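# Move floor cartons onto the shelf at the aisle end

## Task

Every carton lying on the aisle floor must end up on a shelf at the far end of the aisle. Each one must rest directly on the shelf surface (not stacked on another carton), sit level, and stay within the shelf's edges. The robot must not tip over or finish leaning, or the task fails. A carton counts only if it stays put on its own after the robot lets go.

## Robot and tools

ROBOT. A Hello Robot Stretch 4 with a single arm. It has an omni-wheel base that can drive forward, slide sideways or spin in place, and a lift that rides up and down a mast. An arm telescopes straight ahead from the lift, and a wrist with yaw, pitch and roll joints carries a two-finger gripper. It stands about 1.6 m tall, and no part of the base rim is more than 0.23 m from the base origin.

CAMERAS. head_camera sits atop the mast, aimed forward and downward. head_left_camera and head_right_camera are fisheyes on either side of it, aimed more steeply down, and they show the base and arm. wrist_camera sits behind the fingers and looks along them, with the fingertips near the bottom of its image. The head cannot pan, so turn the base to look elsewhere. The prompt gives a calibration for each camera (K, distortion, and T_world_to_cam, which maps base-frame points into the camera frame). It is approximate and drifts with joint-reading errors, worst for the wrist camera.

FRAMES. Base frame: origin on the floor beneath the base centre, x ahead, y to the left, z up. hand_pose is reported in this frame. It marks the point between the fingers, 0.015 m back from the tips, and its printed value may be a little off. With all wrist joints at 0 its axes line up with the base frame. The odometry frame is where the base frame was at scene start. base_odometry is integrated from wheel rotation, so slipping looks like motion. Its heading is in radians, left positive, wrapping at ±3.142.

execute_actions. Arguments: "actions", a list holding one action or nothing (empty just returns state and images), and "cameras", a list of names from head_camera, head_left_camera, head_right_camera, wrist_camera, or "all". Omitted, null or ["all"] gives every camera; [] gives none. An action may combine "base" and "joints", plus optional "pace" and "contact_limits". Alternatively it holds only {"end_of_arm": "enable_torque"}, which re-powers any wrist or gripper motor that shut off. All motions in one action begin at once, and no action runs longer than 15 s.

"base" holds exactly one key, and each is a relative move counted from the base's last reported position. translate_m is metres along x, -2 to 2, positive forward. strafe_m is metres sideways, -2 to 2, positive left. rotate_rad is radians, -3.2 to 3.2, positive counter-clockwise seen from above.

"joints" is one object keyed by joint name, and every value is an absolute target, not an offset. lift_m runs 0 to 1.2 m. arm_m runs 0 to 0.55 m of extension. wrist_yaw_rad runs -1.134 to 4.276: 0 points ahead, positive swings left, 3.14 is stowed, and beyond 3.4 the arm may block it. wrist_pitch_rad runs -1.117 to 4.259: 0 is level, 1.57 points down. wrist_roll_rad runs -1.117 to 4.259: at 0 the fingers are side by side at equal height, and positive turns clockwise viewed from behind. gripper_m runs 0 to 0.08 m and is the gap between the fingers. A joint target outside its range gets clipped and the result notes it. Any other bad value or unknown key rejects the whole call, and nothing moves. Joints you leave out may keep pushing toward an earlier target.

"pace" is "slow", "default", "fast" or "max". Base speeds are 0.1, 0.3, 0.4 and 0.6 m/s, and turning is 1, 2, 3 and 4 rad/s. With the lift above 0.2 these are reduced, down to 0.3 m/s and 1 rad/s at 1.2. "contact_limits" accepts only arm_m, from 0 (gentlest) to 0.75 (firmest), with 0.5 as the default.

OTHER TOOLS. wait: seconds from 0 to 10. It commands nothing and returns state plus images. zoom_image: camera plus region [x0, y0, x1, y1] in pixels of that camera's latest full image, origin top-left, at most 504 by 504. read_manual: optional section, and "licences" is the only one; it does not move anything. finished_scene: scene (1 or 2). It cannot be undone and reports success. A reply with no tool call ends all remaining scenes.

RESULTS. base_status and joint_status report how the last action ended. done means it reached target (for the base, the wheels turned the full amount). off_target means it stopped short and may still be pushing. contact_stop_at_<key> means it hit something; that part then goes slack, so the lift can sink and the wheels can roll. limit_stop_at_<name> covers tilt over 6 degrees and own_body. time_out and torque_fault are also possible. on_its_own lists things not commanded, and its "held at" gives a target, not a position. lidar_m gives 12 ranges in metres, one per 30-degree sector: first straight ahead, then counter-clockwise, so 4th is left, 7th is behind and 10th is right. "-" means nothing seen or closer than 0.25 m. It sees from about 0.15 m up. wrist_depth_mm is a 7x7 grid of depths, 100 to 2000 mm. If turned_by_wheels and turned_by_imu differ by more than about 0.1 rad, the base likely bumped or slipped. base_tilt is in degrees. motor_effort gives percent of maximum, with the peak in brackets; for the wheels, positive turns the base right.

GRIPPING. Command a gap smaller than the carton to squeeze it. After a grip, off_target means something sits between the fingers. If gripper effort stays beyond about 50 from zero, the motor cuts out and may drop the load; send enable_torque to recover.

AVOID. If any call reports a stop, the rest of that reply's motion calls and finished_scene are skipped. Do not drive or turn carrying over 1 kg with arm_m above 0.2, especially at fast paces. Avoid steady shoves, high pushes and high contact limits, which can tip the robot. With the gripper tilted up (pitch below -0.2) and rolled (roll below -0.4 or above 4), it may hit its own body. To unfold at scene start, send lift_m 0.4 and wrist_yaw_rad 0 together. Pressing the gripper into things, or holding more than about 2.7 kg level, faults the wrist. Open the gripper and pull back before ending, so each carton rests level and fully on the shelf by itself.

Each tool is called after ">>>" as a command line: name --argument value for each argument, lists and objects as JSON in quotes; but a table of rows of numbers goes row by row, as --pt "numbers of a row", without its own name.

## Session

>>> execute_actions --actions '[{"joints":{"lift_m":0.3,"wrist_yaw_rad":0,"gripper_m":0.08}}]'

Scene clock: 2.47 s.
base_odometry: x=+0.000 y=+0.000 heading=+0.000 (m, m, rad; odometry frame)
turned_by_wheels: +0.000 (rad since the last result)
turned_by_imu: -0.001 (rad since the last result)
base_tilt: forward=+0.4 right=+0.6 (deg)
lidar_m: 1.30 1.57 1.60 1.61 0.85 0.75 1.04 0.95 2.13 2.13 2.38 1.32
base_status: not commanded
joint_positions: lift_m=+0.300 arm_m=+0.002 wrist_yaw_rad=+0.000 wrist_pitch_rad=+0.003 wrist_roll_rad=-0.003 gripper_m=+0.080
joint_status: all done
motor_effort: lift_m=+22(24) arm_m=+0(0) wrist_yaw_rad=+0(11) wrist_pitch_rad=-6(8) wrist_roll_rad=-2(2) gripper_m=+3(2) wheel_0=+0(1) wheel_1=-1(1) wheel_2=+0(0) (%)
hand_pose: x=+0.3853 y=-0.0874 z=+0.4774 quat_wxyz=(+1.000, -0.002, +0.002, +0.000) (m; base frame)
wrist_depth_mm: 1808 - - 1921 1808 1118 1078 / 1808 - 1537 1499 1336 1336 1308 / 1808 - - 1921 1863 1708 1661 / 1808 - - 1983 1808 1808 1661 / 1756 - - 1983 1863 1808 1661 / 1618 130 1430 1537 155 1618 1537 / - - 1205 1255 135 - 1229
pictures: head_camera, head_left_camera, head_right_camera, wrist_camera
camera_calibration (this result's frames):
wrist_camera: T_world_to_cam=[[-0.0582472, -0.997726, 0.033918, -0.0925562], [-0.0388698, -0.0316834, -0.998742, 0.537488], [0.997545, -0.0594923, -0.036936, -0.219044], [0, 0, 0, 1]] pos_world=[0.234007, -0.0883477, 0.53186]
Images, in order (width x height): head_camera 420x560, head_left_camera 420x672, head_right_camera 420x672, wrist_camera 616x392.

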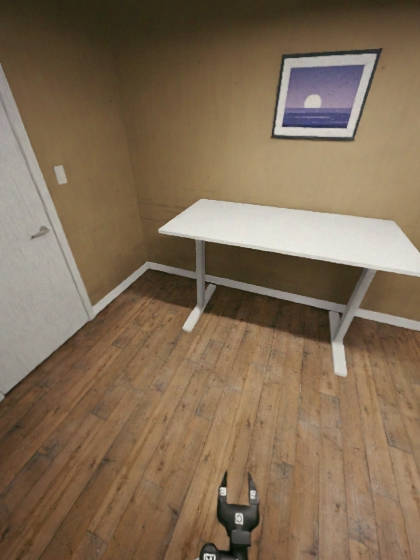

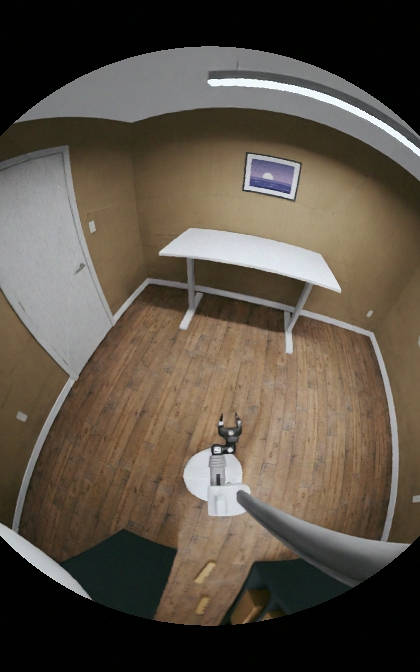

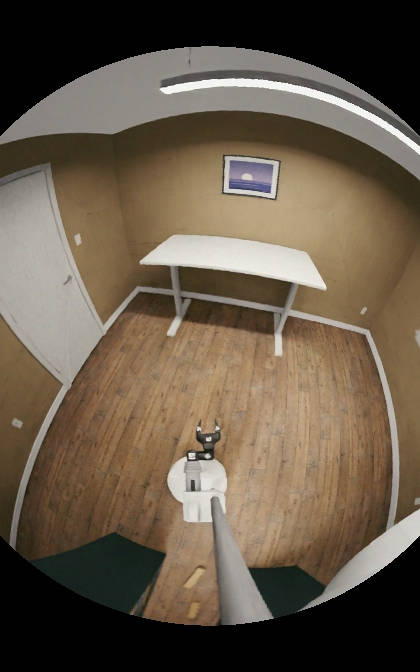

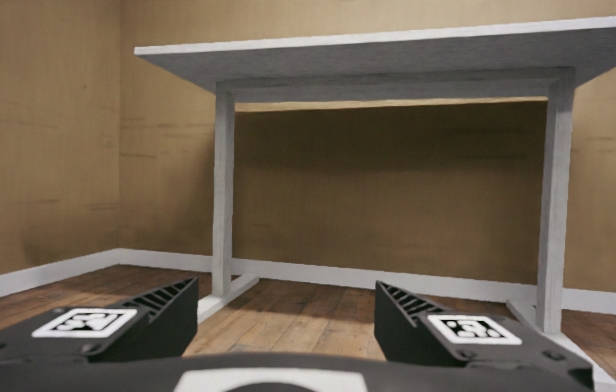

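>>> execute_actions --actions '[{"base":{"rotate_rad":2.86},"joints":{"wrist_pitch_rad":0.8}}]' --cameras '["head_camera","wrist_camera"]'

Scene clock: 10.07 s.
base_odometry: x=+0.000 y=+0.000 heading=+2.859 (m, m, rad; odometry frame)
turned_by_wheels: +2.859 (rad since the last result)
turned_by_imu: +2.888 (rad since the last result)
base_tilt: forward=+0.3 right=+0.7 (deg)
lidar_m: 0.73 0.93 1.10 2.10 2.18 1.35 1.32 1.38 1.64 1.60 1.69 0.76
base_status: done
joint_positions: lift_m=+0.300 arm_m=+0.002 wrist_yaw_rad=+0.000 wrist_pitch_rad=+0.802 wrist_roll_rad=-0.003 gripper_m=+0.080
joint_status: all done
motor_effort: lift_m=+20(22) arm_m=+0(0) wrist_yaw_rad=-1(2) wrist_pitch_rad=-6(8) wrist_roll_rad=-2(2) gripper_m=+2(1) wheel_0=-2(7) wheel_1=-2(9) wheel_2=-3(8) (%)
hand_pose: x=+0.3205 y=-0.0874 z=+0.3253 quat_wxyz=(+0.921, -0.002, +0.390, +0.001) (m; base frame)
wrist_depth_mm: 904 1008 1042 530 521 517 512 / 820 809 831 597 580 580 597 / 699 707 732 691 668 668 750 / 615 615 627 640 647 654 668 / 544 544 554 564 569 574 585 / 488 130 488 504 155 517 525 / - - 466 473 135 - 480
pictures: head_camera, wrist_camera
camera_calibration (this result's frames):
wrist_camera: T_world_to_cam=[[-0.0163349, -0.997711, 0.065621, -0.114953], [-0.742869, -0.0318176, -0.66868, 0.501344], [0.669237, -0.0596706, -0.740649, 0.174074], [0, 0, 0, 1]] pos_world=[0.254058, -0.0883508, 0.471709]
Images, in order (width x height): head_camera 420x560, wrist_camera 616x392.

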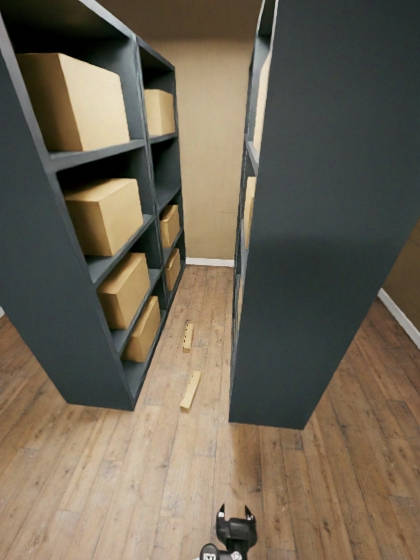

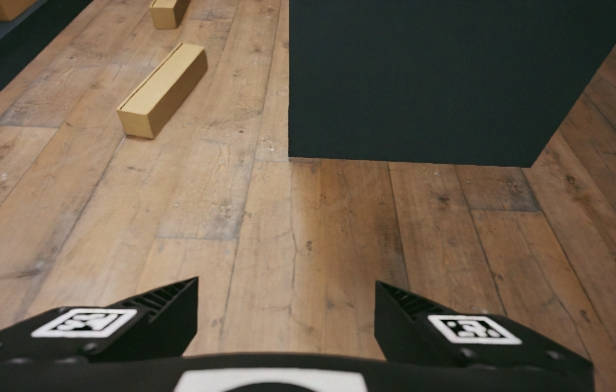

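>>> execute_actions --actions '[{"base":{"rotate_rad":-0.03},"joints":{"wrist_yaw_rad":-0.21,"lift_m":0.12}}]' --cameras '[]'

>>> execute_actions --actions '[{"base":{"strafe_m":0.32},"pace":"fast"}]' --cameras '[]'

>>> execute_actions --actions '[{"base":{"translate_m":0.4},"joints":{"arm_m":0.17},"pace":"fast"}]' --cameras '["head_camera","wrist_camera"]'

Scene clock: 21.50 s.
base_odometry: x=+0.000 y=+0.000 heading=+2.830 (m, m, rad; odometry frame)
turned_by_wheels: -0.029 (rad since the last result)
turned_by_imu: -0.031 (rad since the last result)
base_tilt: forward=+0.2 right=+0.5 (deg)
lidar_m: 0.76 0.93 1.07 2.09 2.18 1.36 1.34 1.38 1.65 1.60 1.68 0.78
base_status: done
joint_positions: lift_m=+0.120 arm_m=+0.002 wrist_yaw_rad=-0.210 wrist_pitch_rad=+0.802 wrist_roll_rad=-0.004 gripper_m=+0.080
joint_status: all done
motor_effort: lift_m=+16(17) arm_m=+0(0) wrist_yaw_rad=+1(5) wrist_pitch_rad=-7(7) wrist_roll_rad=-2(1) gripper_m=+3(4) wheel_0=+3(4) wheel_1=+2(3) wheel_2=+3(4) (%)
hand_pose: x=+0.2990 y=-0.1163 z=+0.1456 quat_wxyz=(+0.916, +0.039, +0.388, -0.096) (m; base frame)
wrist_depth_mm: 585 627 530 564 591 661 707 / 508 521 530 539 549 564 574 / 433 439 449 459 459 473 480 / 377 382 389 394 402 404 410 / 334 342 343 347 353 355 359 / 304 130 303 310 155 319 322 / - - 290 291 135 - -
pictures: none
No camera images: the call's "cameras" was empty. Leave "cameras" out to get every camera's image.

Scene clock: 23.43 s.
base_odometry: x=-0.098 y=-0.305 heading=+2.830 (m, m, rad; odometry frame)
turned_by_wheels: +0.000 (rad since the last result)
turned_by_imu: +0.000 (rad since the last result)
base_tilt: forward=+0.3 right=+0.6 (deg)
lidar_m: 0.91 0.79 1.84 1.78 1.82 2.18 1.35 1.39 2.02 1.94 1.08 0.85
base_status: done
joint_positions: lift_m=+0.120 arm_m=+0.002 wrist_yaw_rad=-0.210 wrist_pitch_rad=+0.802 wrist_roll_rad=-0.004 gripper_m=+0.080
joint_status: not commanded
motor_effort: lift_m=+17(17) arm_m=+0(0) wrist_yaw_rad=+0(1) wrist_pitch_rad=-7(8) wrist_roll_rad=-2(2) gripper_m=+2(3) wheel_0=+2(12) wheel_1=-1(11) wheel_2=+1(2) (%)
hand_pose: x=+0.2990 y=-0.1163 z=+0.1455 quat_wxyz=(+0.916, +0.039, +0.388, -0.096) (m; base frame)
wrist_depth_mm: 615 627 591 661 621 627 640 / 508 512 530 539 554 559 569 / 436 439 445 455 462 477 480 / 377 384 387 397 397 404 413 / 336 340 342 347 353 357 359 / 303 130 301 310 155 319 320 / - - 289 293 135 - -
pictures: none
No camera images: the call's "cameras" was empty. Leave "cameras" out to get every camera's image.

Scene clock: 25.73 s.
base_odometry: x=-0.479 y=-0.182 heading=+2.830 (m, m, rad; odometry frame)
turned_by_wheels: +0.000 (rad since the last result)
turned_by_imu: -0.002 (rad since the last result)
base_tilt: forward=+0.3 right=+0.6 (deg)
lidar_m: 0.93 0.42 0.48 1.78 1.87 2.56 2.07 1.81 2.04 1.92 0.51 0.52
base_status: done
joint_positions: lift_m=+0.120 arm_m=+0.168 wrist_yaw_rad=-0.210 wrist_pitch_rad=+0.802 wrist_roll_rad=-0.004 gripper_m=+0.080
joint_status: all done
motor_effort: lift_m=+17(17) arm_m=+9(9) wrist_yaw_rad=-1(1) wrist_pitch_rad=-7(6) wrist_roll_rad=-2(2) gripper_m=+2(2) wheel_0=+1(8) wheel_1=-2(3) wheel_2=+3(13) (%)
hand_pose: x=+0.4658 y=-0.1163 z=+0.1455 quat_wxyz=(+0.916, +0.039, +0.388, -0.096) (m; base frame)
wrist_depth_mm: 609 554 640 654 591 427 407 / 504 488 525 535 530 430 418 / 430 439 449 449 459 418 351 / 375 379 379 332 397 392 332 / 332 338 327 290 351 357 340 / 303 130 247 258 155 317 320 / - - 232 287 135 - -
pictures: head_camera, wrist_camera
camera_calibration (this result's frames):
wrist_camera: T_world_to_cam=[[-0.223908, -0.972398, 0.0656289, -0.0299906], [-0.733203, 0.1237, -0.668664, 0.501727], [0.64209, -0.197838, -0.740662, -0.0614494], [0, 0, 0, 1]] pos_world=[0.400608, -0.103384, 0.291942]
Images, in order (width x height): head_camera 420x560, wrist_camera 616x392.

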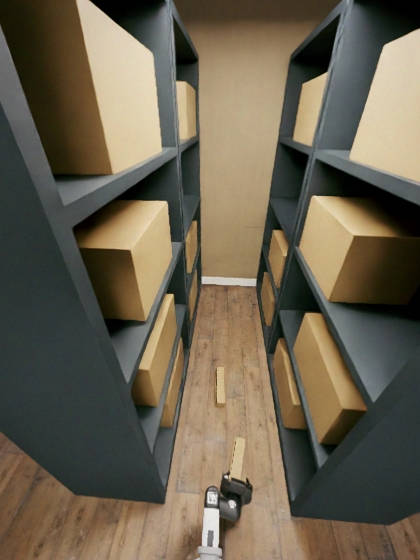

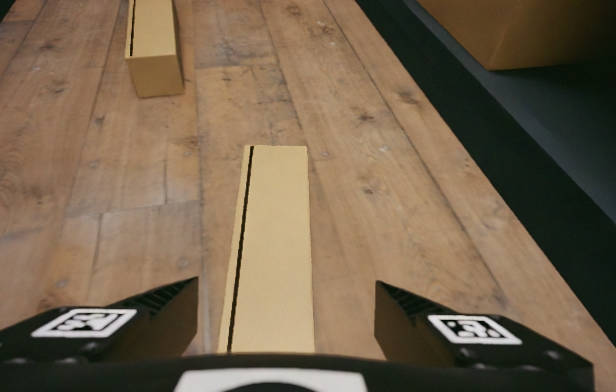

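>>> execute_actions --actions '[{"base":{"strafe_m":0.02},"joints":{"arm_m":0.13,"lift_m":0.075}}]' --cameras '[]'

>>> execute_actions --actions '[{"joints":{"lift_m":0.01}}]' --cameras '["wrist_camera"]'

>>> execute_actions --actions '[{"joints":{"gripper_m":0.01}}]' --cameras '[]'

>>> execute_actions --actions '[{"base":{"strafe_m":-0.125},"joints":{"lift_m":0.5,"wrist_yaw_rad":0.1}}]' --cameras '[]'

>>> execute_actions --actions '[{"base":{"translate_m":0.55},"joints":{"lift_m":1.12}}]'

Scene clock: 34.07 s.
base_odometry: x=-0.485 y=-0.201 heading=+2.830 (m, m, rad; odometry frame)
turned_by_wheels: +0.000 (rad since the last result)
turned_by_imu: -0.001 (rad since the last result)
base_tilt: forward=+0.3 right=+0.5 (deg)
lidar_m: 0.86 0.39 0.50 1.75 1.86 2.52 2.07 1.81 2.05 1.95 0.50 0.55
base_status: done
joint_positions: lift_m=+0.075 arm_m=+0.132 wrist_yaw_rad=-0.210 wrist_pitch_rad=+0.802 wrist_roll_rad=-0.004 gripper_m=+0.080
joint_status: all done
motor_effort: lift_m=+16(17) arm_m=-9(8) wrist_yaw_rad=+1(0) wrist_pitch_rad=-8(7) wrist_roll_rad=-2(2) gripper_m=+1(4) wheel_0=+0(9) wheel_1=+0(4) wheel_2=+0(2) (%)
hand_pose: x=+0.4288 y=-0.1163 z=+0.1006 quat_wxyz=(+0.916, +0.039, +0.388, -0.096) (m; base frame)
wrist_depth_mm: 517 488 535 554 549 430 410 / 427 436 445 442 462 436 349 / 366 370 377 304 392 394 345 / 320 322 320 260 338 342 338 / 283 286 282 226 297 300 303 / 257 130 200 202 155 268 271 / - - 238 189 135 - -
pictures: none
No camera images: the call's "cameras" was empty. Leave "cameras" out to get every camera's image.

Scene clock: 35.27 s.
base_odometry: x=-0.485 y=-0.201 heading=+2.830 (m, m, rad; odometry frame)
turned_by_wheels: +0.000 (rad since the last result)
turned_by_imu: +0.000 (rad since the last result)
base_tilt: forward=+0.3 right=+0.6 (deg)
lidar_m: 0.84 0.40 0.50 1.76 1.84 2.51 2.08 1.81 2.05 1.95 0.53 0.53
base_status: not commanded
joint_positions: lift_m=+0.010 arm_m=+0.132 wrist_yaw_rad=-0.210 wrist_pitch_rad=+0.802 wrist_roll_rad=-0.004 gripper_m=+0.080
joint_status: all done
motor_effort: lift_m=+17(19) arm_m=-9(9) wrist_yaw_rad=-1(2) wrist_pitch_rad=-6(6) wrist_roll_rad=-2(2) gripper_m=+2(3) wheel_0=+0(0) wheel_1=+0(1) wheel_2=+0(0) (%)
hand_pose: x=+0.4288 y=-0.1163 z=+0.0356 quat_wxyz=(+0.916, +0.039, +0.388, -0.096) (m; base frame)
wrist_depth_mm: 379 389 394 291 415 402 332 / 314 322 315 230 342 347 327 / 268 273 268 195 286 290 296 / 234 237 227 168 249 252 256 / 208 211 153 148 218 221 224 / 189 129 134 132 138 197 200 / - - 135 130 133 - -
pictures: wrist_camera
camera_calibration (this result's frames):
wrist_camera: T_world_to_cam=[[-0.224202, -0.97233, 0.0656298, -0.0309462], [-0.733205, 0.123934, -0.668618, 0.40115], [0.641984, -0.198025, -0.740704, -0.119159], [0, 0, 0, 1]] pos_world=[0.363685, -0.103402, 0.181986]
Images, in order (width x height): wrist_camera 616x392.

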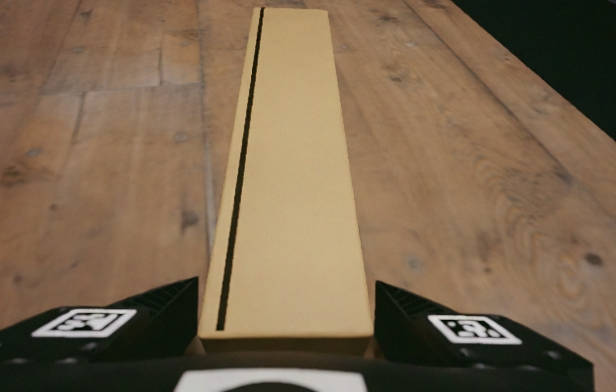

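Scene clock: 36.27 s.
base_odometry: x=-0.485 y=-0.201 heading=+2.830 (m, m, rad; odometry frame)
turned_by_wheels: +0.000 (rad since the last result)
turned_by_imu: +0.000 (rad since the last result)
base_tilt: forward=+0.2 right=+0.5 (deg)
lidar_m: 0.83 0.40 0.51 1.75 1.83 2.52 2.07 1.82 2.07 1.95 0.52 0.54
base_status: not commanded
joint_positions: lift_m=+0.010 arm_m=+0.132 wrist_yaw_rad=-0.210 wrist_pitch_rad=+0.802 wrist_roll_rad=-0.004 gripper_m=+0.059
joint_status: gripper_m off_target (ended at +0.059, target +0.010)
on_its_own: gripper_m is held at +0.053, not at your +0.010, by its contact guard: the fingers met something
motor_effort: lift_m=+16(17) arm_m=-9(9) wrist_yaw_rad=+1(1) wrist_pitch_rad=-6(7) wrist_roll_rad=-2(1) gripper_m=-40(47) wheel_0=+0(0) wheel_1=+0(1) wheel_2=+0(0) (%)
hand_pose: x=+0.4288 y=-0.1163 z=+0.0356 quat_wxyz=(+0.916, +0.039, +0.388, -0.096) (m; base frame)
wrist_depth_mm: 379 389 397 291 413 404 332 / 314 322 315 230 342 347 329 / 268 272 268 193 289 293 296 / 235 238 228 168 249 251 255 / 208 211 154 148 218 221 224 / 187 126 131 132 133 198 199 / - - 127 130 - - 184
pictures: none
No camera images: the call's "cameras" was empty. Leave "cameras" out to get every camera's image.

Scene clock: 39.17 s.
base_odometry: x=-0.447 y=-0.082 heading=+2.831 (m, m, rad; odometry frame)
turned_by_wheels: +0.000 (rad since the last result)
turned_by_imu: -0.001 (rad since the last result)
base_tilt: forward=+0.4 right=+0.5 (deg)
lidar_m: 0.52 0.47 0.53 1.88 1.97 2.62 2.09 1.83 1.93 1.83 0.51 0.43
base_status: done
joint_positions: lift_m=+0.500 arm_m=+0.132 wrist_yaw_rad=+0.100 wrist_pitch_rad=+0.803 wrist_roll_rad=-0.003 gripper_m=+0.059
joint_status: all done
on_its_own: gripper_m is held at +0.053, not at your +0.010, by its contact guard: the fingers met something
motor_effort: lift_m=+22(22) arm_m=-9(9) wrist_yaw_rad=-1(4) wrist_pitch_rad=-8(8) wrist_roll_rad=-2(2) gripper_m=-41(43) wheel_0=+1(8) wheel_1=+0(14) wheel_2=+0(1) (%)
hand_pose: x=+0.4582 y=-0.0722 z=+0.5251 quat_wxyz=(+0.919, -0.021, +0.390, +0.047) (m; base frame)
wrist_depth_mm: 676 891 1336 293 1308 732 340 / 603 854 1138 230 1118 627 317 / 597 878 991 194 991 539 517 / 609 831 842 168 878 508 480 / 654 768 154 148 768 574 554 / 627 126 131 132 134 640 640 / - - 128 130 - - 603
pictures: none
No camera images: the call's "cameras" was empty. Leave "cameras" out to get every camera's image.

Scene clock: 42.53 s.
base_odometry: x=-0.971 y=+0.086 heading=+2.831 (m, m, rad; odometry frame)
turned_by_wheels: +0.000 (rad since the last result)
turned_by_imu: -0.003 (rad since the last result)
base_tilt: forward=+0.3 right=+0.5 (deg)
lidar_m: 0.53 0.46 0.32 0.30 0.31 2.66 3.09 2.47 0.27 0.25 0.27 0.36
base_status: done
joint_positions: lift_m=+1.120 arm_m=+0.132 wrist_yaw_rad=+0.100 wrist_pitch_rad=+0.803 wrist_roll_rad=-0.003 gripper_m=+0.059
joint_status: all done
on_its_own: gripper_m is held at +0.053, not at your +0.010, by its contact guard: the fingers met something
motor_effort: lift_m=+22(24) arm_m=-8(9) wrist_yaw_rad=-1(0) wrist_pitch_rad=-9(7) wrist_roll_rad=-2(2) gripper_m=-42(41) wheel_0=+3(5) wheel_1=+0(6) wheel_2=+0(11) (%)
hand_pose: x=+0.4582 y=-0.0722 z=+1.1451 quat_wxyz=(+0.919, -0.021, +0.390, +0.047) (m; base frame)
wrist_depth_mm: 640 1025 1281 293 1255 699 320 / 585 917 1255 231 1308 554 329 / 904 976 1205 193 1078 449 336 / 585 1025 1255 168 1008 430 327 / 647 917 153 148 891 496 322 / 750 126 131 132 133 574 315 / - - 127 130 - - 296
pictures: head_camera, head_left_camera, head_right_camera, wrist_camera
camera_calibration (this result's frames):
wrist_camera: T_world_to_cam=[[0.0832447, -0.994366, 0.0656274, -0.196756], [-0.736343, -0.105751, -0.668294, 1.14352], [0.671468, 0.00730763, -0.740997, 0.694192], [0, 0, 0, 1]] pos_world=[0.392272, -0.0797919, 1.29151]
Images, in order (width x height): head_camera 420x560, head_left_camera 420x672, head_right_camera 420x672, wrist_camera 616x392.

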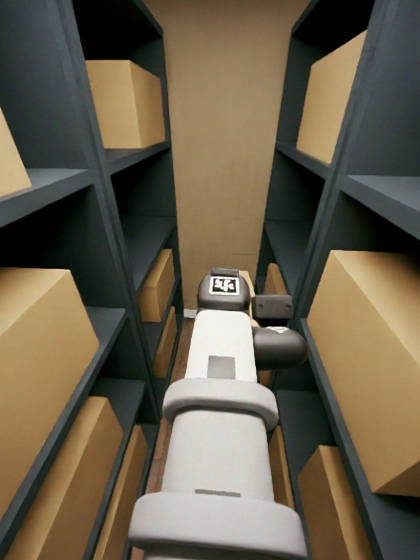

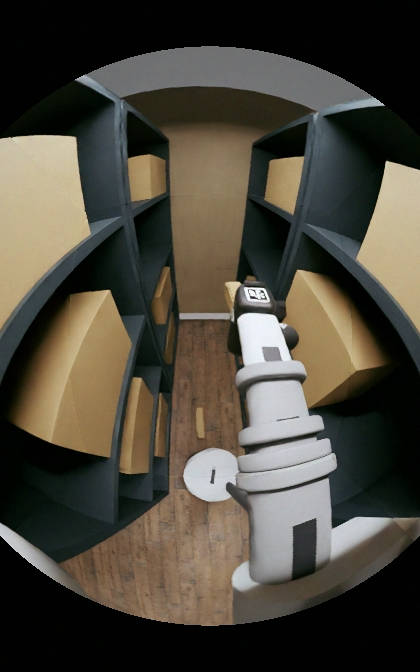

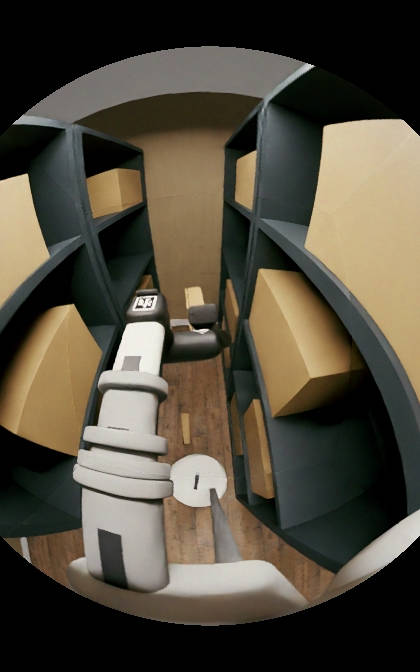

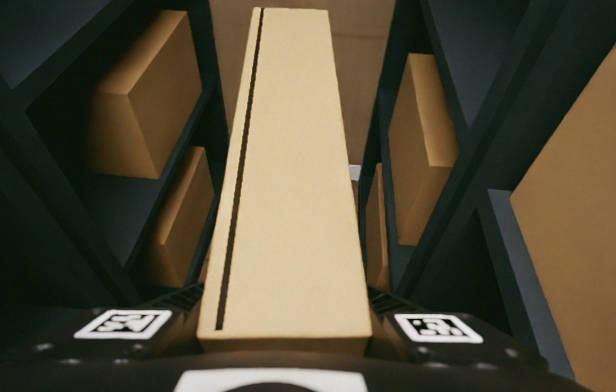

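>>> execute_actions --actions '[{"base":{"translate_m":0.07},"joints":{"arm_m":0.55}}]' --cameras '[]'

>>> execute_actions --actions '[{"base":{"strafe_m":0.02},"joints":{"wrist_yaw_rad":1.0},"pace":"slow"}]' --cameras '[]'

>>> execute_actions --actions '[{"base":{"rotate_rad":0.2},"pace":"slow"}]' --cameras '["head_camera","wrist_camera","head_left_camera"]'

Scene clock: 51.50 s.
base_odometry: x=-1.037 y=+0.107 heading=+2.831 (m, m, rad; odometry frame)
turned_by_wheels: +0.000 (rad since the last result)
turned_by_imu: -0.002 (rad since the last result)
base_tilt: forward=+0.3 right=+0.6 (deg)
lidar_m: 0.96 0.47 0.33 0.31 0.32 3.03 3.17 2.54 0.27 0.25 0.26 0.37
base_status: done
joint_positions: lift_m=+1.120 arm_m=+0.548 wrist_yaw_rad=+0.100 wrist_pitch_rad=+0.802 wrist_roll_rad=-0.003 gripper_m=+0.059
joint_status: all done
on_its_own: gripper_m is held at +0.053, not at your +0.010, by its contact guard: the fingers met something
motor_effort: lift_m=+22(22) arm_m=+9(11) wrist_yaw_rad=-1(1) wrist_pitch_rad=-7(9) wrist_roll_rad=-2(2) gripper_m=-42(43) wheel_0=+2(9) wheel_1=+0(7) wheel_2=-3(9) (%)
hand_pose: x=+0.8751 y=-0.0722 z=+1.1451 quat_wxyz=(+0.919, -0.021, +0.390, +0.047) (m; base frame)
wrist_depth_mm: 634 820 820 293 798 699 691 / 591 904 917 230 878 574 580 / 723 960 1025 194 976 500 484 / 640 891 1160 167 1060 439 421 / 627 891 153 148 820 564 368 / 615 126 131 132 134 508 329 / - - 127 130 - - 303
pictures: none
No camera images: the call's "cameras" was empty. Leave "cameras" out to get every camera's image.

Scene clock: 52.77 s.
base_odometry: x=-1.043 y=+0.088 heading=+2.831 (m, m, rad; odometry frame)
turned_by_wheels: +0.000 (rad since the last result)
turned_by_imu: -0.001 (rad since the last result)
base_tilt: forward=+0.3 right=+0.6 (deg)
lidar_m: 0.88 0.44 0.30 0.28 0.31 3.23 2.71 2.53 0.30 0.27 0.29 0.39
base_status: done
joint_positions: lift_m=+1.120 arm_m=+0.548 wrist_yaw_rad=+1.000 wrist_pitch_rad=+0.803 wrist_roll_rad=-0.003 gripper_m=+0.059
joint_status: all done
on_its_own: gripper_m is held at +0.053, not at your +0.010, by its contact guard: the fingers met something
motor_effort: lift_m=+22(22) arm_m=+9(9) wrist_yaw_rad=+0(5) wrist_pitch_rad=-9(8) wrist_roll_rad=-2(2) gripper_m=-42(43) wheel_0=-3(5) wheel_1=+1(5) wheel_2=+0(1) (%)
hand_pose: x=+0.8728 y=+0.0771 z=+1.1451 quat_wxyz=(+0.808, -0.189, +0.342, +0.442) (m; base frame)
wrist_depth_mm: 603 647 661 293 691 699 668 / 525 539 525 231 564 741 715 / 445 455 442 194 759 866 759 / 387 404 407 167 788 976 809 / 362 866 153 148 1078 1060 854 / 410 126 131 132 134 1098 904 / - - 127 130 - - 931
pictures: none
No camera images: the call's "cameras" was empty. Leave "cameras" out to get every camera's image.

Scene clock: 53.93 s.
base_odometry: x=-1.043 y=+0.088 heading=+3.030 (m, m, rad; odometry frame)
turned_by_wheels: +0.200 (rad since the last result)
turned_by_imu: +0.202 (rad since the last result)
base_tilt: forward=+0.3 right=+0.6 (deg)
lidar_m: 0.71 0.36 0.29 0.28 0.33 2.70 3.13 0.34 0.29 0.27 0.32 0.48
base_status: done
joint_positions: lift_m=+1.120 arm_m=+0.548 wrist_yaw_rad=+1.000 wrist_pitch_rad=+0.803 wrist_roll_rad=-0.003 gripper_m=+0.059
joint_status: not commanded
on_its_own: gripper_m is held at +0.053, not at your +0.010, by its contact guard: the fingers met something
motor_effort: lift_m=+22(22) arm_m=+9(9) wrist_yaw_rad=-1(1) wrist_pitch_rad=-9(7) wrist_roll_rad=-2(2) gripper_m=-43(43) wheel_0=-2(4) wheel_1=+0(3) wheel_2=-1(7) (%)
hand_pose: x=+0.8727 y=+0.0771 z=+1.1451 quat_wxyz=(+0.808, -0.189, +0.342, +0.442) (m; base frame)
wrist_depth_mm: 364 539 580 293 668 707 691 / 315 530 521 231 559 569 580 / 278 449 445 194 473 480 484 / 250 392 375 167 410 415 430 / 226 347 154 148 368 569 640 / 208 126 131 132 134 634 878 / - - 128 130 - - 946
pictures: head_camera, head_left_camera, wrist_camera
camera_calibration (this result's frames):
wrist_camera: T_world_to_cam=[[0.830717, -0.552813, 0.0656286, -0.769161], [-0.374826, -0.642589, -0.66827, 1.19043], [0.411601, 0.530544, -0.741018, 0.601205], [0, 0, 0, 1]] pos_world=[0.837701, 0.0207866, 1.29151]
Images, in order (width x height): head_camera 420x560, head_left_camera 420x672, wrist_camera 616x392.

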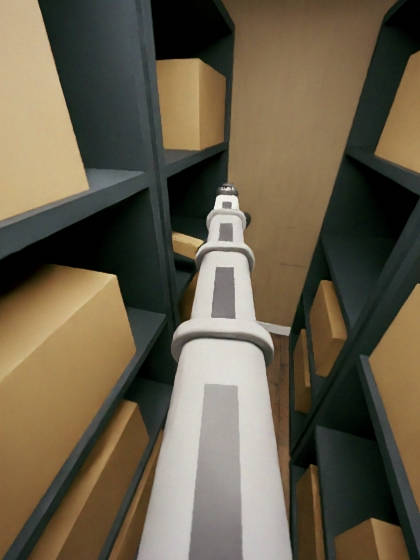

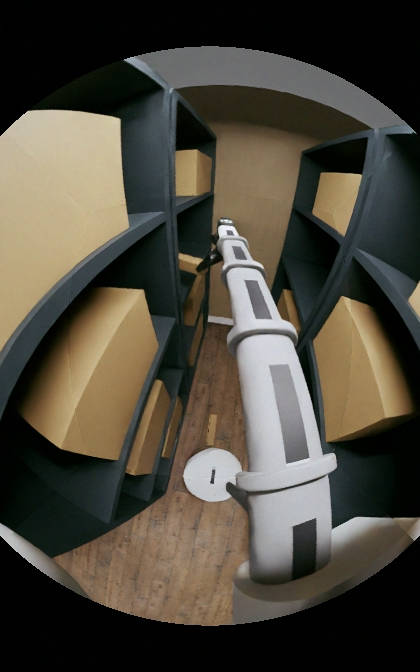

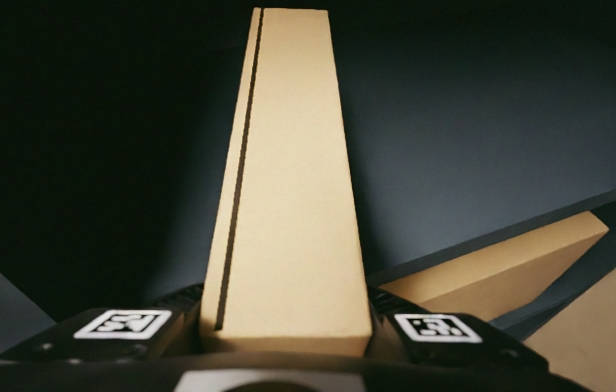

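>>> execute_actions --actions '[{"base":{"rotate_rad":0.1},"joints":{"lift_m":1.03},"pace":"slow"}]' --cameras '["wrist_camera","head_left_camera"]'

Scene clock: 60.03 s.
base_odometry: x=-1.043 y=+0.088 heading=+3.130 (m, m, rad; odometry frame)
turned_by_wheels: +0.100 (rad since the last result)
turned_by_imu: +0.099 (rad since the last result)
base_tilt: forward=+0.3 right=+0.6 (deg)
lidar_m: 0.59 0.33 0.28 0.28 0.36 2.36 3.14 0.34 0.28 0.27 0.33 0.61
base_status: done
joint_positions: lift_m=+1.030 arm_m=+0.548 wrist_yaw_rad=+1.000 wrist_pitch_rad=+0.803 wrist_roll_rad=-0.003 gripper_m=+0.059
joint_status: all done
on_its_own: gripper_m is held at +0.053, not at your +0.010, by its contact guard: the fingers met something
motor_effort: lift_m=+16(19) arm_m=+9(9) wrist_yaw_rad=-1(2) wrist_pitch_rad=-8(7) wrist_roll_rad=-1(2) gripper_m=-42(41) wheel_0=-2(9) wheel_1=-2(7) wheel_2=-2(8) (%)
hand_pose: x=+0.8728 y=+0.0771 z=+1.0555 quat_wxyz=(+0.808, -0.189, +0.342, +0.442) (m; base frame)
wrist_depth_mm: 189 421 455 293 484 496 500 / 176 349 366 231 392 399 404 / 164 303 310 194 330 336 343 / 154 267 263 167 286 290 293 / 146 237 154 148 252 255 257 / 131 126 131 132 134 228 243 / - - 128 130 - - 615
pictures: head_left_camera, wrist_camera
camera_calibration (this result's frames):
wrist_camera: T_world_to_cam=[[0.830707, -0.552828, 0.0656284, -0.763282], [-0.374832, -0.642576, -0.668279, 1.1306], [0.411615, 0.530545, -0.74101, 0.534828], [0, 0, 0, 1]] pos_world=[0.837708, 0.0207847, 1.20196]
Images, in order (width x height): head_left_camera 420x672, wrist_camera 616x392.

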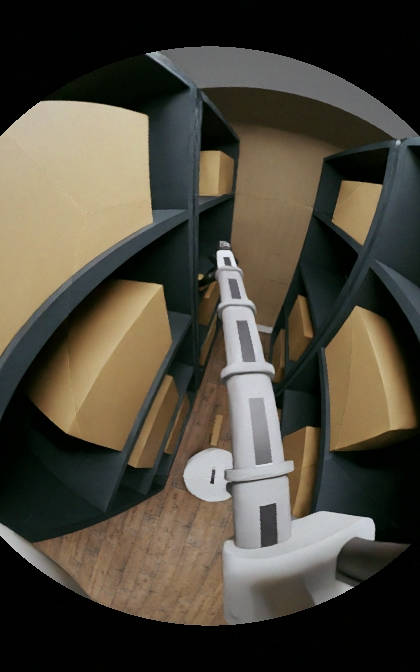

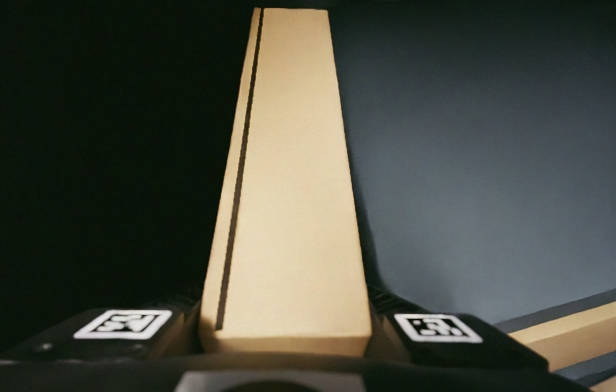

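>>> execute_actions --actions '[{"joints":{"lift_m":1.004},"pace":"slow"}]' --cameras '[]'

>>> execute_actions --actions '[{"joints":{"gripper_m":0.08}}]' --cameras '[]'

>>> execute_actions --actions '[{"joints":{"lift_m":1.08}}]' --cameras '[]'

>>> execute_actions --actions '[{"base":{"rotate_rad":-0.3},"pace":"slow"}]' --cameras '["wrist_camera"]'

>>> execute_actions --actions '[{"base":{"translate_m":-0.3},"joints":{"arm_m":0.273,"wrist_yaw_rad":-0.235,"lift_m":0.12}}]' --cameras '[]'

>>> execute_actions --actions '[{"base":{"rotate_rad":0.285},"pace":"slow"}]' --cameras '["wrist_camera"]'

Scene clock: 73.73 s.
base_odometry: x=-1.043 y=+0.088 heading=+3.130 (m, m, rad; odometry frame)
turned_by_wheels: +0.000 (rad since the last result)
turned_by_imu: -0.001 (rad since the last result)
base_tilt: forward=+0.3 right=+0.6 (deg)
lidar_m: 0.60 0.34 0.29 0.28 0.35 2.36 3.13 0.33 0.28 0.28 0.34 0.60
base_status: not commanded
joint_positions: lift_m=+1.004 arm_m=+0.548 wrist_yaw_rad=+1.000 wrist_pitch_rad=+0.803 wrist_roll_rad=-0.003 gripper_m=+0.059
joint_status: all done
on_its_own: gripper_m is held at +0.053, not at your +0.010, by its contact guard: the fingers met something
motor_effort: lift_m=+17(16) arm_m=+9(9) wrist_yaw_rad=-2(1) wrist_pitch_rad=-8(8) wrist_roll_rad=-2(1) gripper_m=-43(41) wheel_0=-2(2) wheel_1=-2(2) wheel_2=-2(2) (%)
hand_pose: x=+0.8728 y=+0.0771 z=+1.0295 quat_wxyz=(+0.808, -0.189, +0.342, +0.442) (m; base frame)
wrist_depth_mm: 189 379 402 293 424 433 436 / 176 315 319 230 343 349 355 / 164 270 272 194 290 294 297 / 154 237 230 168 250 254 256 / 146 213 154 148 220 223 226 / 132 126 131 132 133 204 397 / - - 128 130 - - 615
pictures: none
No camera images: the call's "cameras" was empty. Leave "cameras" out to get every camera's image.

Scene clock: 74.67 s.
base_odometry: x=-1.043 y=+0.088 heading=+3.130 (m, m, rad; odometry frame)
turned_by_wheels: +0.000 (rad since the last result)
turned_by_imu: +0.000 (rad since the last result)
base_tilt: forward=+0.3 right=+0.6 (deg)
lidar_m: 0.60 0.34 0.28 0.29 0.36 2.35 3.14 0.33 0.27 0.27 0.33 0.60
base_status: not commanded
joint_positions: lift_m=+1.004 arm_m=+0.548 wrist_yaw_rad=+1.000 wrist_pitch_rad=+0.803 wrist_roll_rad=-0.003 gripper_m=+0.080
joint_status: all done
motor_effort: lift_m=+17(17) arm_m=+9(9) wrist_yaw_rad=+0(1) wrist_pitch_rad=-9(7) wrist_roll_rad=-2(2) gripper_m=+2(42) wheel_0=-2(2) wheel_1=-2(1) wheel_2=-2(2) (%)
hand_pose: x=+0.8728 y=+0.0771 z=+1.0295 quat_wxyz=(+0.808, -0.189, +0.342, +0.442) (m; base frame)
wrist_depth_mm: 189 382 404 297 424 433 439 / 176 315 320 235 343 351 355 / 164 270 272 197 291 294 297 / 154 236 231 170 250 253 257 / 146 213 156 150 220 223 225 / 124 130 136 135 141 199 389 / - - 135 129 132 - 627
pictures: none
No camera images: the call's "cameras" was empty. Leave "cameras" out to get every camera's image.

Scene clock: 75.97 s.
base_odometry: x=-1.043 y=+0.088 heading=+3.130 (m, m, rad; odometry frame)
turned_by_wheels: +0.000 (rad since the last result)
turned_by_imu: +0.000 (rad since the last result)
base_tilt: forward=+0.2 right=+0.6 (deg)
lidar_m: 0.59 0.33 0.29 0.29 0.35 2.35 3.14 0.32 0.27 0.27 0.33 0.61
base_status: not commanded
joint_positions: lift_m=+1.080 arm_m=+0.548 wrist_yaw_rad=+1.000 wrist_pitch_rad=+0.802 wrist_roll_rad=-0.003 gripper_m=+0.080
joint_status: all done
motor_effort: lift_m=+22(23) arm_m=+9(9) wrist_yaw_rad=+0(0) wrist_pitch_rad=-6(7) wrist_roll_rad=-2(2) gripper_m=+3(1) wheel_0=-2(2) wheel_1=-2(2) wheel_2=-2(2) (%)
hand_pose: x=+0.8728 y=+0.0772 z=+1.1051 quat_wxyz=(+0.808, -0.189, +0.342, +0.442) (m; base frame)
wrist_depth_mm: 189 455 500 535 559 591 621 / 176 394 469 480 484 496 500 / 164 342 394 324 410 418 421 / 154 300 343 279 355 355 364 / 146 270 296 240 310 315 319 / 124 130 217 215 155 282 290 / - - 250 202 135 - 668
pictures: none
No camera images: the call's "cameras" was empty. Leave "cameras" out to get every camera's image.

Scene clock: 77.33 s.
base_odometry: x=-1.043 y=+0.088 heading=+2.830 (m, m, rad; odometry frame)
turned_by_wheels: -0.300 (rad since the last result)
turned_by_imu: -0.303 (rad since the last result)
base_tilt: forward=+0.4 right=+0.5 (deg)
lidar_m: 1.12 0.45 0.28 0.29 0.30 3.23 2.68 2.57 0.29 0.26 0.30 0.38
base_status: done
joint_positions: lift_m=+1.080 arm_m=+0.548 wrist_yaw_rad=+1.000 wrist_pitch_rad=+0.802 wrist_roll_rad=-0.003 gripper_m=+0.080
joint_status: not commanded
motor_effort: lift_m=+22(22) arm_m=+9(9) wrist_yaw_rad=-1(2) wrist_pitch_rad=-8(9) wrist_roll_rad=-2(1) gripper_m=+2(1) wheel_0=+1(8) wheel_1=+1(4) wheel_2=+3(8) (%)
hand_pose: x=+0.8728 y=+0.0771 z=+1.1051 quat_wxyz=(+0.808, -0.189, +0.342, +0.442) (m; base frame)
wrist_depth_mm: 521 544 574 580 597 615 661 / 368 445 466 477 521 798 715 / 312 377 413 661 723 854 759 / 336 387 788 627 788 960 809 / 436 831 831 732 1160 1060 854 / 387 130 750 991 155 1060 904 / - - 723 1205 135 - 904
pictures: wrist_camera
camera_calibration (this result's frames):
wrist_camera: T_world_to_cam=[[0.830518, -0.553112, 0.0656249, -0.766411], [-0.374976, -0.642345, -0.66842, 1.164], [0.411865, 0.530528, -0.740883, 0.571185], [0, 0, 0, 1]] pos_world=[0.837736, 0.0207468, 1.25152]
Images, in order (width x height): wrist_camera 616x392.

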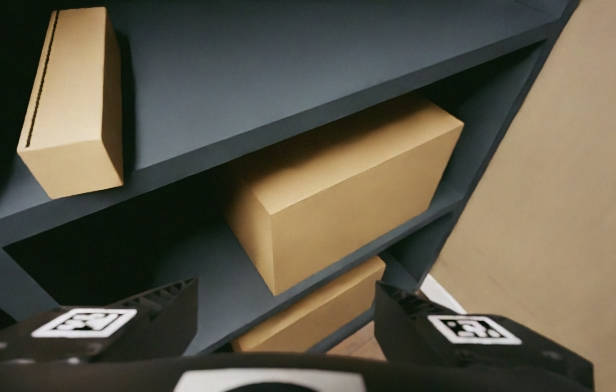

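Scene clock: 81.80 s.
base_odometry: x=-0.758 y=-0.004 heading=+2.830 (m, m, rad; odometry frame)
turned_by_wheels: +0.000 (rad since the last result)
turned_by_imu: +0.000 (rad since the last result)
base_tilt: forward=+0.2 right=+0.6 (deg)
lidar_m: 1.12 0.42 0.30 0.29 1.96 2.67 2.86 2.20 1.95 0.27 0.27 0.40
base_status: done
joint_positions: lift_m=+0.120 arm_m=+0.275 wrist_yaw_rad=-0.235 wrist_pitch_rad=+0.802 wrist_roll_rad=-0.003 gripper_m=+0.080
joint_status: all done
motor_effort: lift_m=+17(21) arm_m=-9(11) wrist_yaw_rad=+0(6) wrist_pitch_rad=-7(6) wrist_roll_rad=-1(2) gripper_m=+1(0) wheel_0=+0(5) wheel_1=+0(9) wheel_2=+1(11) (%)
hand_pose: x=+0.5688 y=-0.1194 z=+0.1455 quat_wxyz=(+0.914, +0.044, +0.388, -0.107) (m; base frame)
wrist_depth_mm: 609 621 640 621 452 287 231 / 504 512 525 535 407 297 233 / 430 439 445 455 418 307 238 / 317 379 387 392 387 300 245 / 293 338 342 345 351 297 252 / 249 130 300 309 155 267 242 / - - 287 290 135 - -
pictures: none
No camera images: the call's "cameras" was empty. Leave "cameras" out to get every camera's image.

Scene clock: 83.17 s.
base_odometry: x=-0.758 y=-0.004 heading=+3.115 (m, m, rad; odometry frame)
turned_by_wheels: +0.285 (rad since the last result)
turned_by_imu: +0.287 (rad since the last result)
base_tilt: forward=+0.4 right=+0.5 (deg)
lidar_m: 0.60 0.33 0.30 1.86 2.19 2.05 2.83 2.10 1.87 0.27 0.33 0.60
base_status: done
joint_positions: lift_m=+0.120 arm_m=+0.275 wrist_yaw_rad=-0.235 wrist_pitch_rad=+0.802 wrist_roll_rad=-0.003 gripper_m=+0.080
joint_status: not commanded
motor_effort: lift_m=+17(17) arm_m=-9(9) wrist_yaw_rad=-1(1) wrist_pitch_rad=-7(8) wrist_roll_rad=-2(2) gripper_m=+1(2) wheel_0=-2(7) wheel_1=-2(5) wheel_2=-2(7) (%)
hand_pose: x=+0.5688 y=-0.1194 z=+0.1455 quat_wxyz=(+0.914, +0.044, +0.388, -0.107) (m; base frame)
wrist_depth_mm: 427 574 640 654 668 661 517 / 399 508 525 535 554 559 504 / 397 436 439 452 459 469 455 / 370 382 366 373 397 404 410 / 332 336 289 332 349 355 359 / 301 130 242 298 154 317 320 / - - 231 287 135 - -
pictures: wrist_camera
camera_calibration (this result's frames):
wrist_camera: T_world_to_cam=[[-0.248361, -0.966442, 0.0656299, 0.00465097], [-0.730034, 0.142215, -0.668449, 0.57806], [0.636684, -0.213929, -0.740856, -0.127062], [0, 0, 0, 1]] pos_world=[0.504057, -0.104896, 0.291964]
Images, in order (width x height): wrist_camera 616x392.

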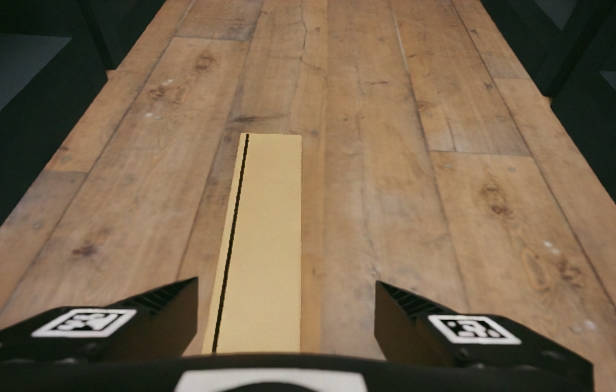

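>>> execute_actions --actions '[{"base":{"rotate_rad":0.05},"joints":{"wrist_yaw_rad":-0.30,"lift_m":0.075},"pace":"slow"}]' --cameras '["wrist_camera"]'

>>> execute_actions --actions '[{"joints":{"lift_m":0.01}}]' --cameras '["wrist_camera"]'

>>> execute_actions --actions '[{"joints":{"gripper_m":0.01}}]' --cameras '[]'

>>> execute_actions --actions '[{"joints":{"lift_m":0.4,"arm_m":0.05}}]' --cameras '[]'

>>> execute_actions --actions '[{"base":{"rotate_rad":-0.335},"joints":{"wrist_yaw_rad":0.3,"lift_m":0.8},"pace":"slow"}]' --cameras '["wrist_camera"]'

Scene clock: 92.23 s.
base_odometry: x=-0.758 y=-0.004 heading=-3.119 (m, m, rad; odometry frame)
turned_by_wheels: +0.049 (rad since the last result)
turned_by_imu: +0.049 (rad since the last result)
base_tilt: forward=+0.3 right=+0.5 (deg)
lidar_m: 0.55 0.32 0.28 1.89 2.25 2.02 2.83 2.09 0.66 0.27 0.34 0.65
base_status: done
joint_positions: lift_m=+0.075 arm_m=+0.275 wrist_yaw_rad=-0.300 wrist_pitch_rad=+0.802 wrist_roll_rad=-0.003 gripper_m=+0.080
joint_status: all done
motor_effort: lift_m=+17(17) arm_m=-9(9) wrist_yaw_rad=-1(4) wrist_pitch_rad=-8(7) wrist_roll_rad=-2(2) gripper_m=+1(0) wheel_0=-3(6) wheel_1=-2(2) wheel_2=-3(8) (%)
hand_pose: x=+0.5609 y=-0.1272 z=+0.1006 quat_wxyz=(+0.910, +0.057, +0.386, -0.137) (m; base frame)
wrist_depth_mm: 382 504 544 554 569 580 521 / 373 436 445 452 459 473 473 / 353 368 375 303 389 397 402 / 319 324 317 262 336 340 347 / 282 286 282 229 296 300 304 / 255 130 199 202 155 268 270 / - - 189 190 135 - -
pictures: wrist_camera
camera_calibration (this result's frames):
wrist_camera: T_world_to_cam=[[-0.310375, -0.948346, 0.0656297, 0.0352254], [-0.719288, 0.189148, -0.668467, 0.543216], [0.621524, -0.254682, -0.740841, -0.153627], [0, 0, 0, 1]] pos_world=[0.497145, -0.108469, 0.246996]
Images, in order (width x height): wrist_camera 616x392.

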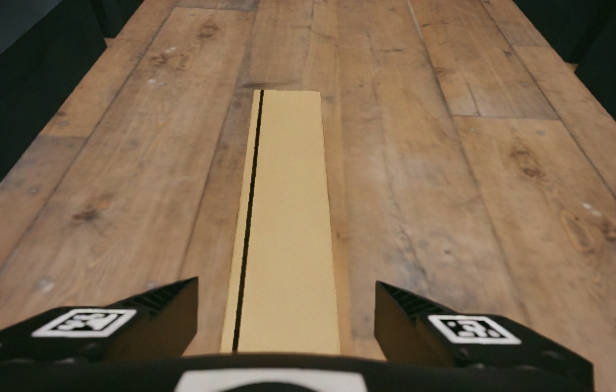

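Scene clock: 93.43 s.
base_odometry: x=-0.758 y=-0.004 heading=-3.119 (m, m, rad; odometry frame)
turned_by_wheels: +0.000 (rad since the last result)
turned_by_imu: +0.000 (rad since the last result)
base_tilt: forward=+0.3 right=+0.6 (deg)
lidar_m: 0.56 0.33 0.29 1.88 2.26 2.04 2.84 2.12 0.66 0.27 0.34 0.65
base_status: not commanded
joint_positions: lift_m=+0.010 arm_m=+0.275 wrist_yaw_rad=-0.300 wrist_pitch_rad=+0.802 wrist_roll_rad=-0.003 gripper_m=+0.080
joint_status: all done
motor_effort: lift_m=+17(18) arm_m=-9(9) wrist_yaw_rad=-1(1) wrist_pitch_rad=-8(7) wrist_roll_rad=-2(2) gripper_m=+3(2) wheel_0=-3(3) wheel_1=-2(2) wheel_2=-3(3) (%)
hand_pose: x=+0.5608 y=-0.1272 z=+0.0355 quat_wxyz=(+0.910, +0.057, +0.386, -0.137) (m; base frame)
wrist_depth_mm: 353 389 394 377 415 427 436 / 312 320 315 230 338 345 355 / 267 273 262 194 285 293 297 / 234 236 175 167 247 251 255 / 208 210 150 148 218 220 224 / 188 129 131 132 148 198 200 / - - 123 124 124 - -
pictures: wrist_camera
camera_calibration (this result's frames):
wrist_camera: T_world_to_cam=[[-0.31046, -0.948318, 0.0656296, 0.039531], [-0.719271, 0.189213, -0.668466, 0.49974], [0.621501, -0.254738, -0.740841, -0.201791], [0, 0, 0, 1]] pos_world=[0.497135, -0.108473, 0.18197]
Images, in order (width x height): wrist_camera 616x392.

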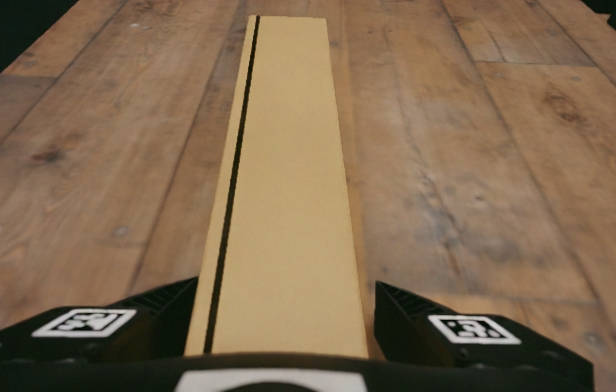

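Scene clock: 94.43 s.
base_odometry: x=-0.758 y=-0.004 heading=-3.119 (m, m, rad; odometry frame)
turned_by_wheels: +0.000 (rad since the last result)
turned_by_imu: +0.000 (rad since the last result)
base_tilt: forward=+0.3 right=+0.5 (deg)
lidar_m: 0.55 0.33 0.29 1.85 2.24 2.03 2.82 2.08 1.89 0.26 0.32 0.65
base_status: not commanded
joint_positions: lift_m=+0.010 arm_m=+0.275 wrist_yaw_rad=-0.300 wrist_pitch_rad=+0.802 wrist_roll_rad=-0.003 gripper_m=+0.059
joint_status: gripper_m off_target (ended at +0.059, target +0.010)
on_its_own: gripper_m is held at +0.053, not at your +0.010, by its contact guard: the fingers met something
motor_effort: lift_m=+17(17) arm_m=-9(9) wrist_yaw_rad=-2(1) wrist_pitch_rad=-10(7) wrist_roll_rad=-2(2) gripper_m=-42(49) wheel_0=-3(3) wheel_1=-2(2) wheel_2=-3(3) (%)
hand_pose: x=+0.5609 y=-0.1272 z=+0.0355 quat_wxyz=(+0.910, +0.057, +0.386, -0.137) (m; base frame)
wrist_depth_mm: 353 389 394 375 418 433 436 / 314 322 315 230 342 347 353 / 267 272 262 193 287 291 296 / 235 237 175 167 247 253 254 / 208 211 153 147 219 221 224 / 187 126 131 132 134 197 200 / - - 123 124 - - 184
pictures: none
No camera images: the call's "cameras" was empty. Leave "cameras" out to get every camera's image.

Scene clock: 97.00 s.
base_odometry: x=-0.758 y=-0.004 heading=-3.119 (m, m, rad; odometry frame)
turned_by_wheels: +0.000 (rad since the last result)
turned_by_imu: -0.001 (rad since the last result)
base_tilt: forward=+0.3 right=+0.6 (deg)
lidar_m: 0.55 0.32 0.29 1.87 2.24 2.02 2.83 2.09 0.67 0.26 0.32 0.41
base_status: not commanded
joint_positions: lift_m=+0.400 arm_m=+0.052 wrist_yaw_rad=-0.300 wrist_pitch_rad=+0.803 wrist_roll_rad=-0.003 gripper_m=+0.059
joint_status: all done
on_its_own: gripper_m is held at +0.053, not at your +0.010, by its contact guard: the fingers met something
motor_effort: lift_m=+22(25) arm_m=-9(10) wrist_yaw_rad=+1(3) wrist_pitch_rad=-9(9) wrist_roll_rad=-2(2) gripper_m=-42(41) wheel_0=-3(3) wheel_1=-3(3) wheel_2=-3(3) (%)
hand_pose: x=+0.3377 y=-0.1272 z=+0.4250 quat_wxyz=(+0.910, +0.057, +0.387, -0.137) (m; base frame)
wrist_depth_mm: 530 715 1182 1182 1182 647 539 / 504 768 991 230 1042 676 459 / 512 788 831 193 891 627 430 / 517 715 176 167 788 615 424 / 521 647 153 147 691 603 424 / 504 126 131 132 134 535 421 / - - 123 124 - - 397
pictures: none
No camera images: the call's "cameras" was empty. Leave "cameras" out to get every camera's image.

Scene clock: 100.70 s.
base_odometry: x=-0.758 y=-0.004 heading=+2.830 (m, m, rad; odometry frame)
turned_by_wheels: -0.334 (rad since the last result)
turned_by_imu: -0.339 (rad since the last result)
base_tilt: forward=+0.3 right=+0.6 (deg)
lidar_m: 0.42 0.43 0.30 0.29 1.93 2.65 2.86 2.23 1.94 0.27 0.27 0.39
base_status: done
joint_positions: lift_m=+0.800 arm_m=+0.052 wrist_yaw_rad=+0.300 wrist_pitch_rad=+0.803 wrist_roll_rad=-0.003 gripper_m=+0.059
joint_status: all done
on_its_own: gripper_m is held at +0.053, not at your +0.010, by its contact guard: the fingers met something
motor_effort: lift_m=+23(24) arm_m=-9(9) wrist_yaw_rad=+0(4) wrist_pitch_rad=-10(10) wrist_roll_rad=-2(2) gripper_m=-42(43) wheel_0=+3(5) wheel_1=+2(14) wheel_2=+3(7) (%)
hand_pose: x=+0.3894 y=-0.0399 z=+0.8250 quat_wxyz=(+0.910, -0.060, +0.386, +0.138) (m; base frame)
wrist_depth_mm: 427 732 750 1118 1537 1430 597 / 445 768 759 229 1708 1229 585 / 462 640 854 194 1537 1060 640 / 484 778 176 167 1336 820 615 / 500 759 153 147 1160 854 535 / 621 126 131 132 133 683 445 / - - 123 124 - - 399
pictures: wrist_camera
camera_calibration (this result's frames):
wrist_camera: T_world_to_cam=[[0.278863, -0.958085, 0.0656405, -0.212626], [-0.70093, -0.249785, -0.668061, 0.862648], [0.656455, 0.140288, -0.741206, 0.514289], [0, 0, 0, 1]] pos_world=[0.326342, -0.0603853, 0.971452]
Images, in order (width x height): wrist_camera 616x392.

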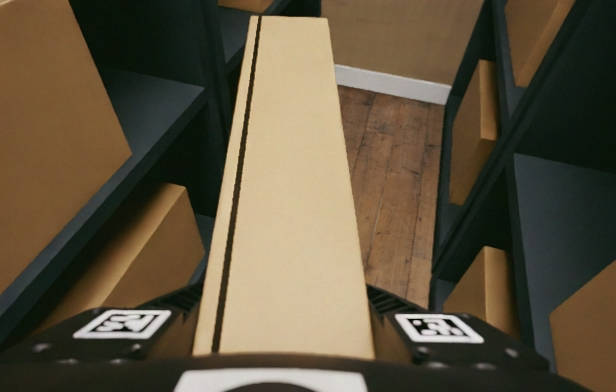

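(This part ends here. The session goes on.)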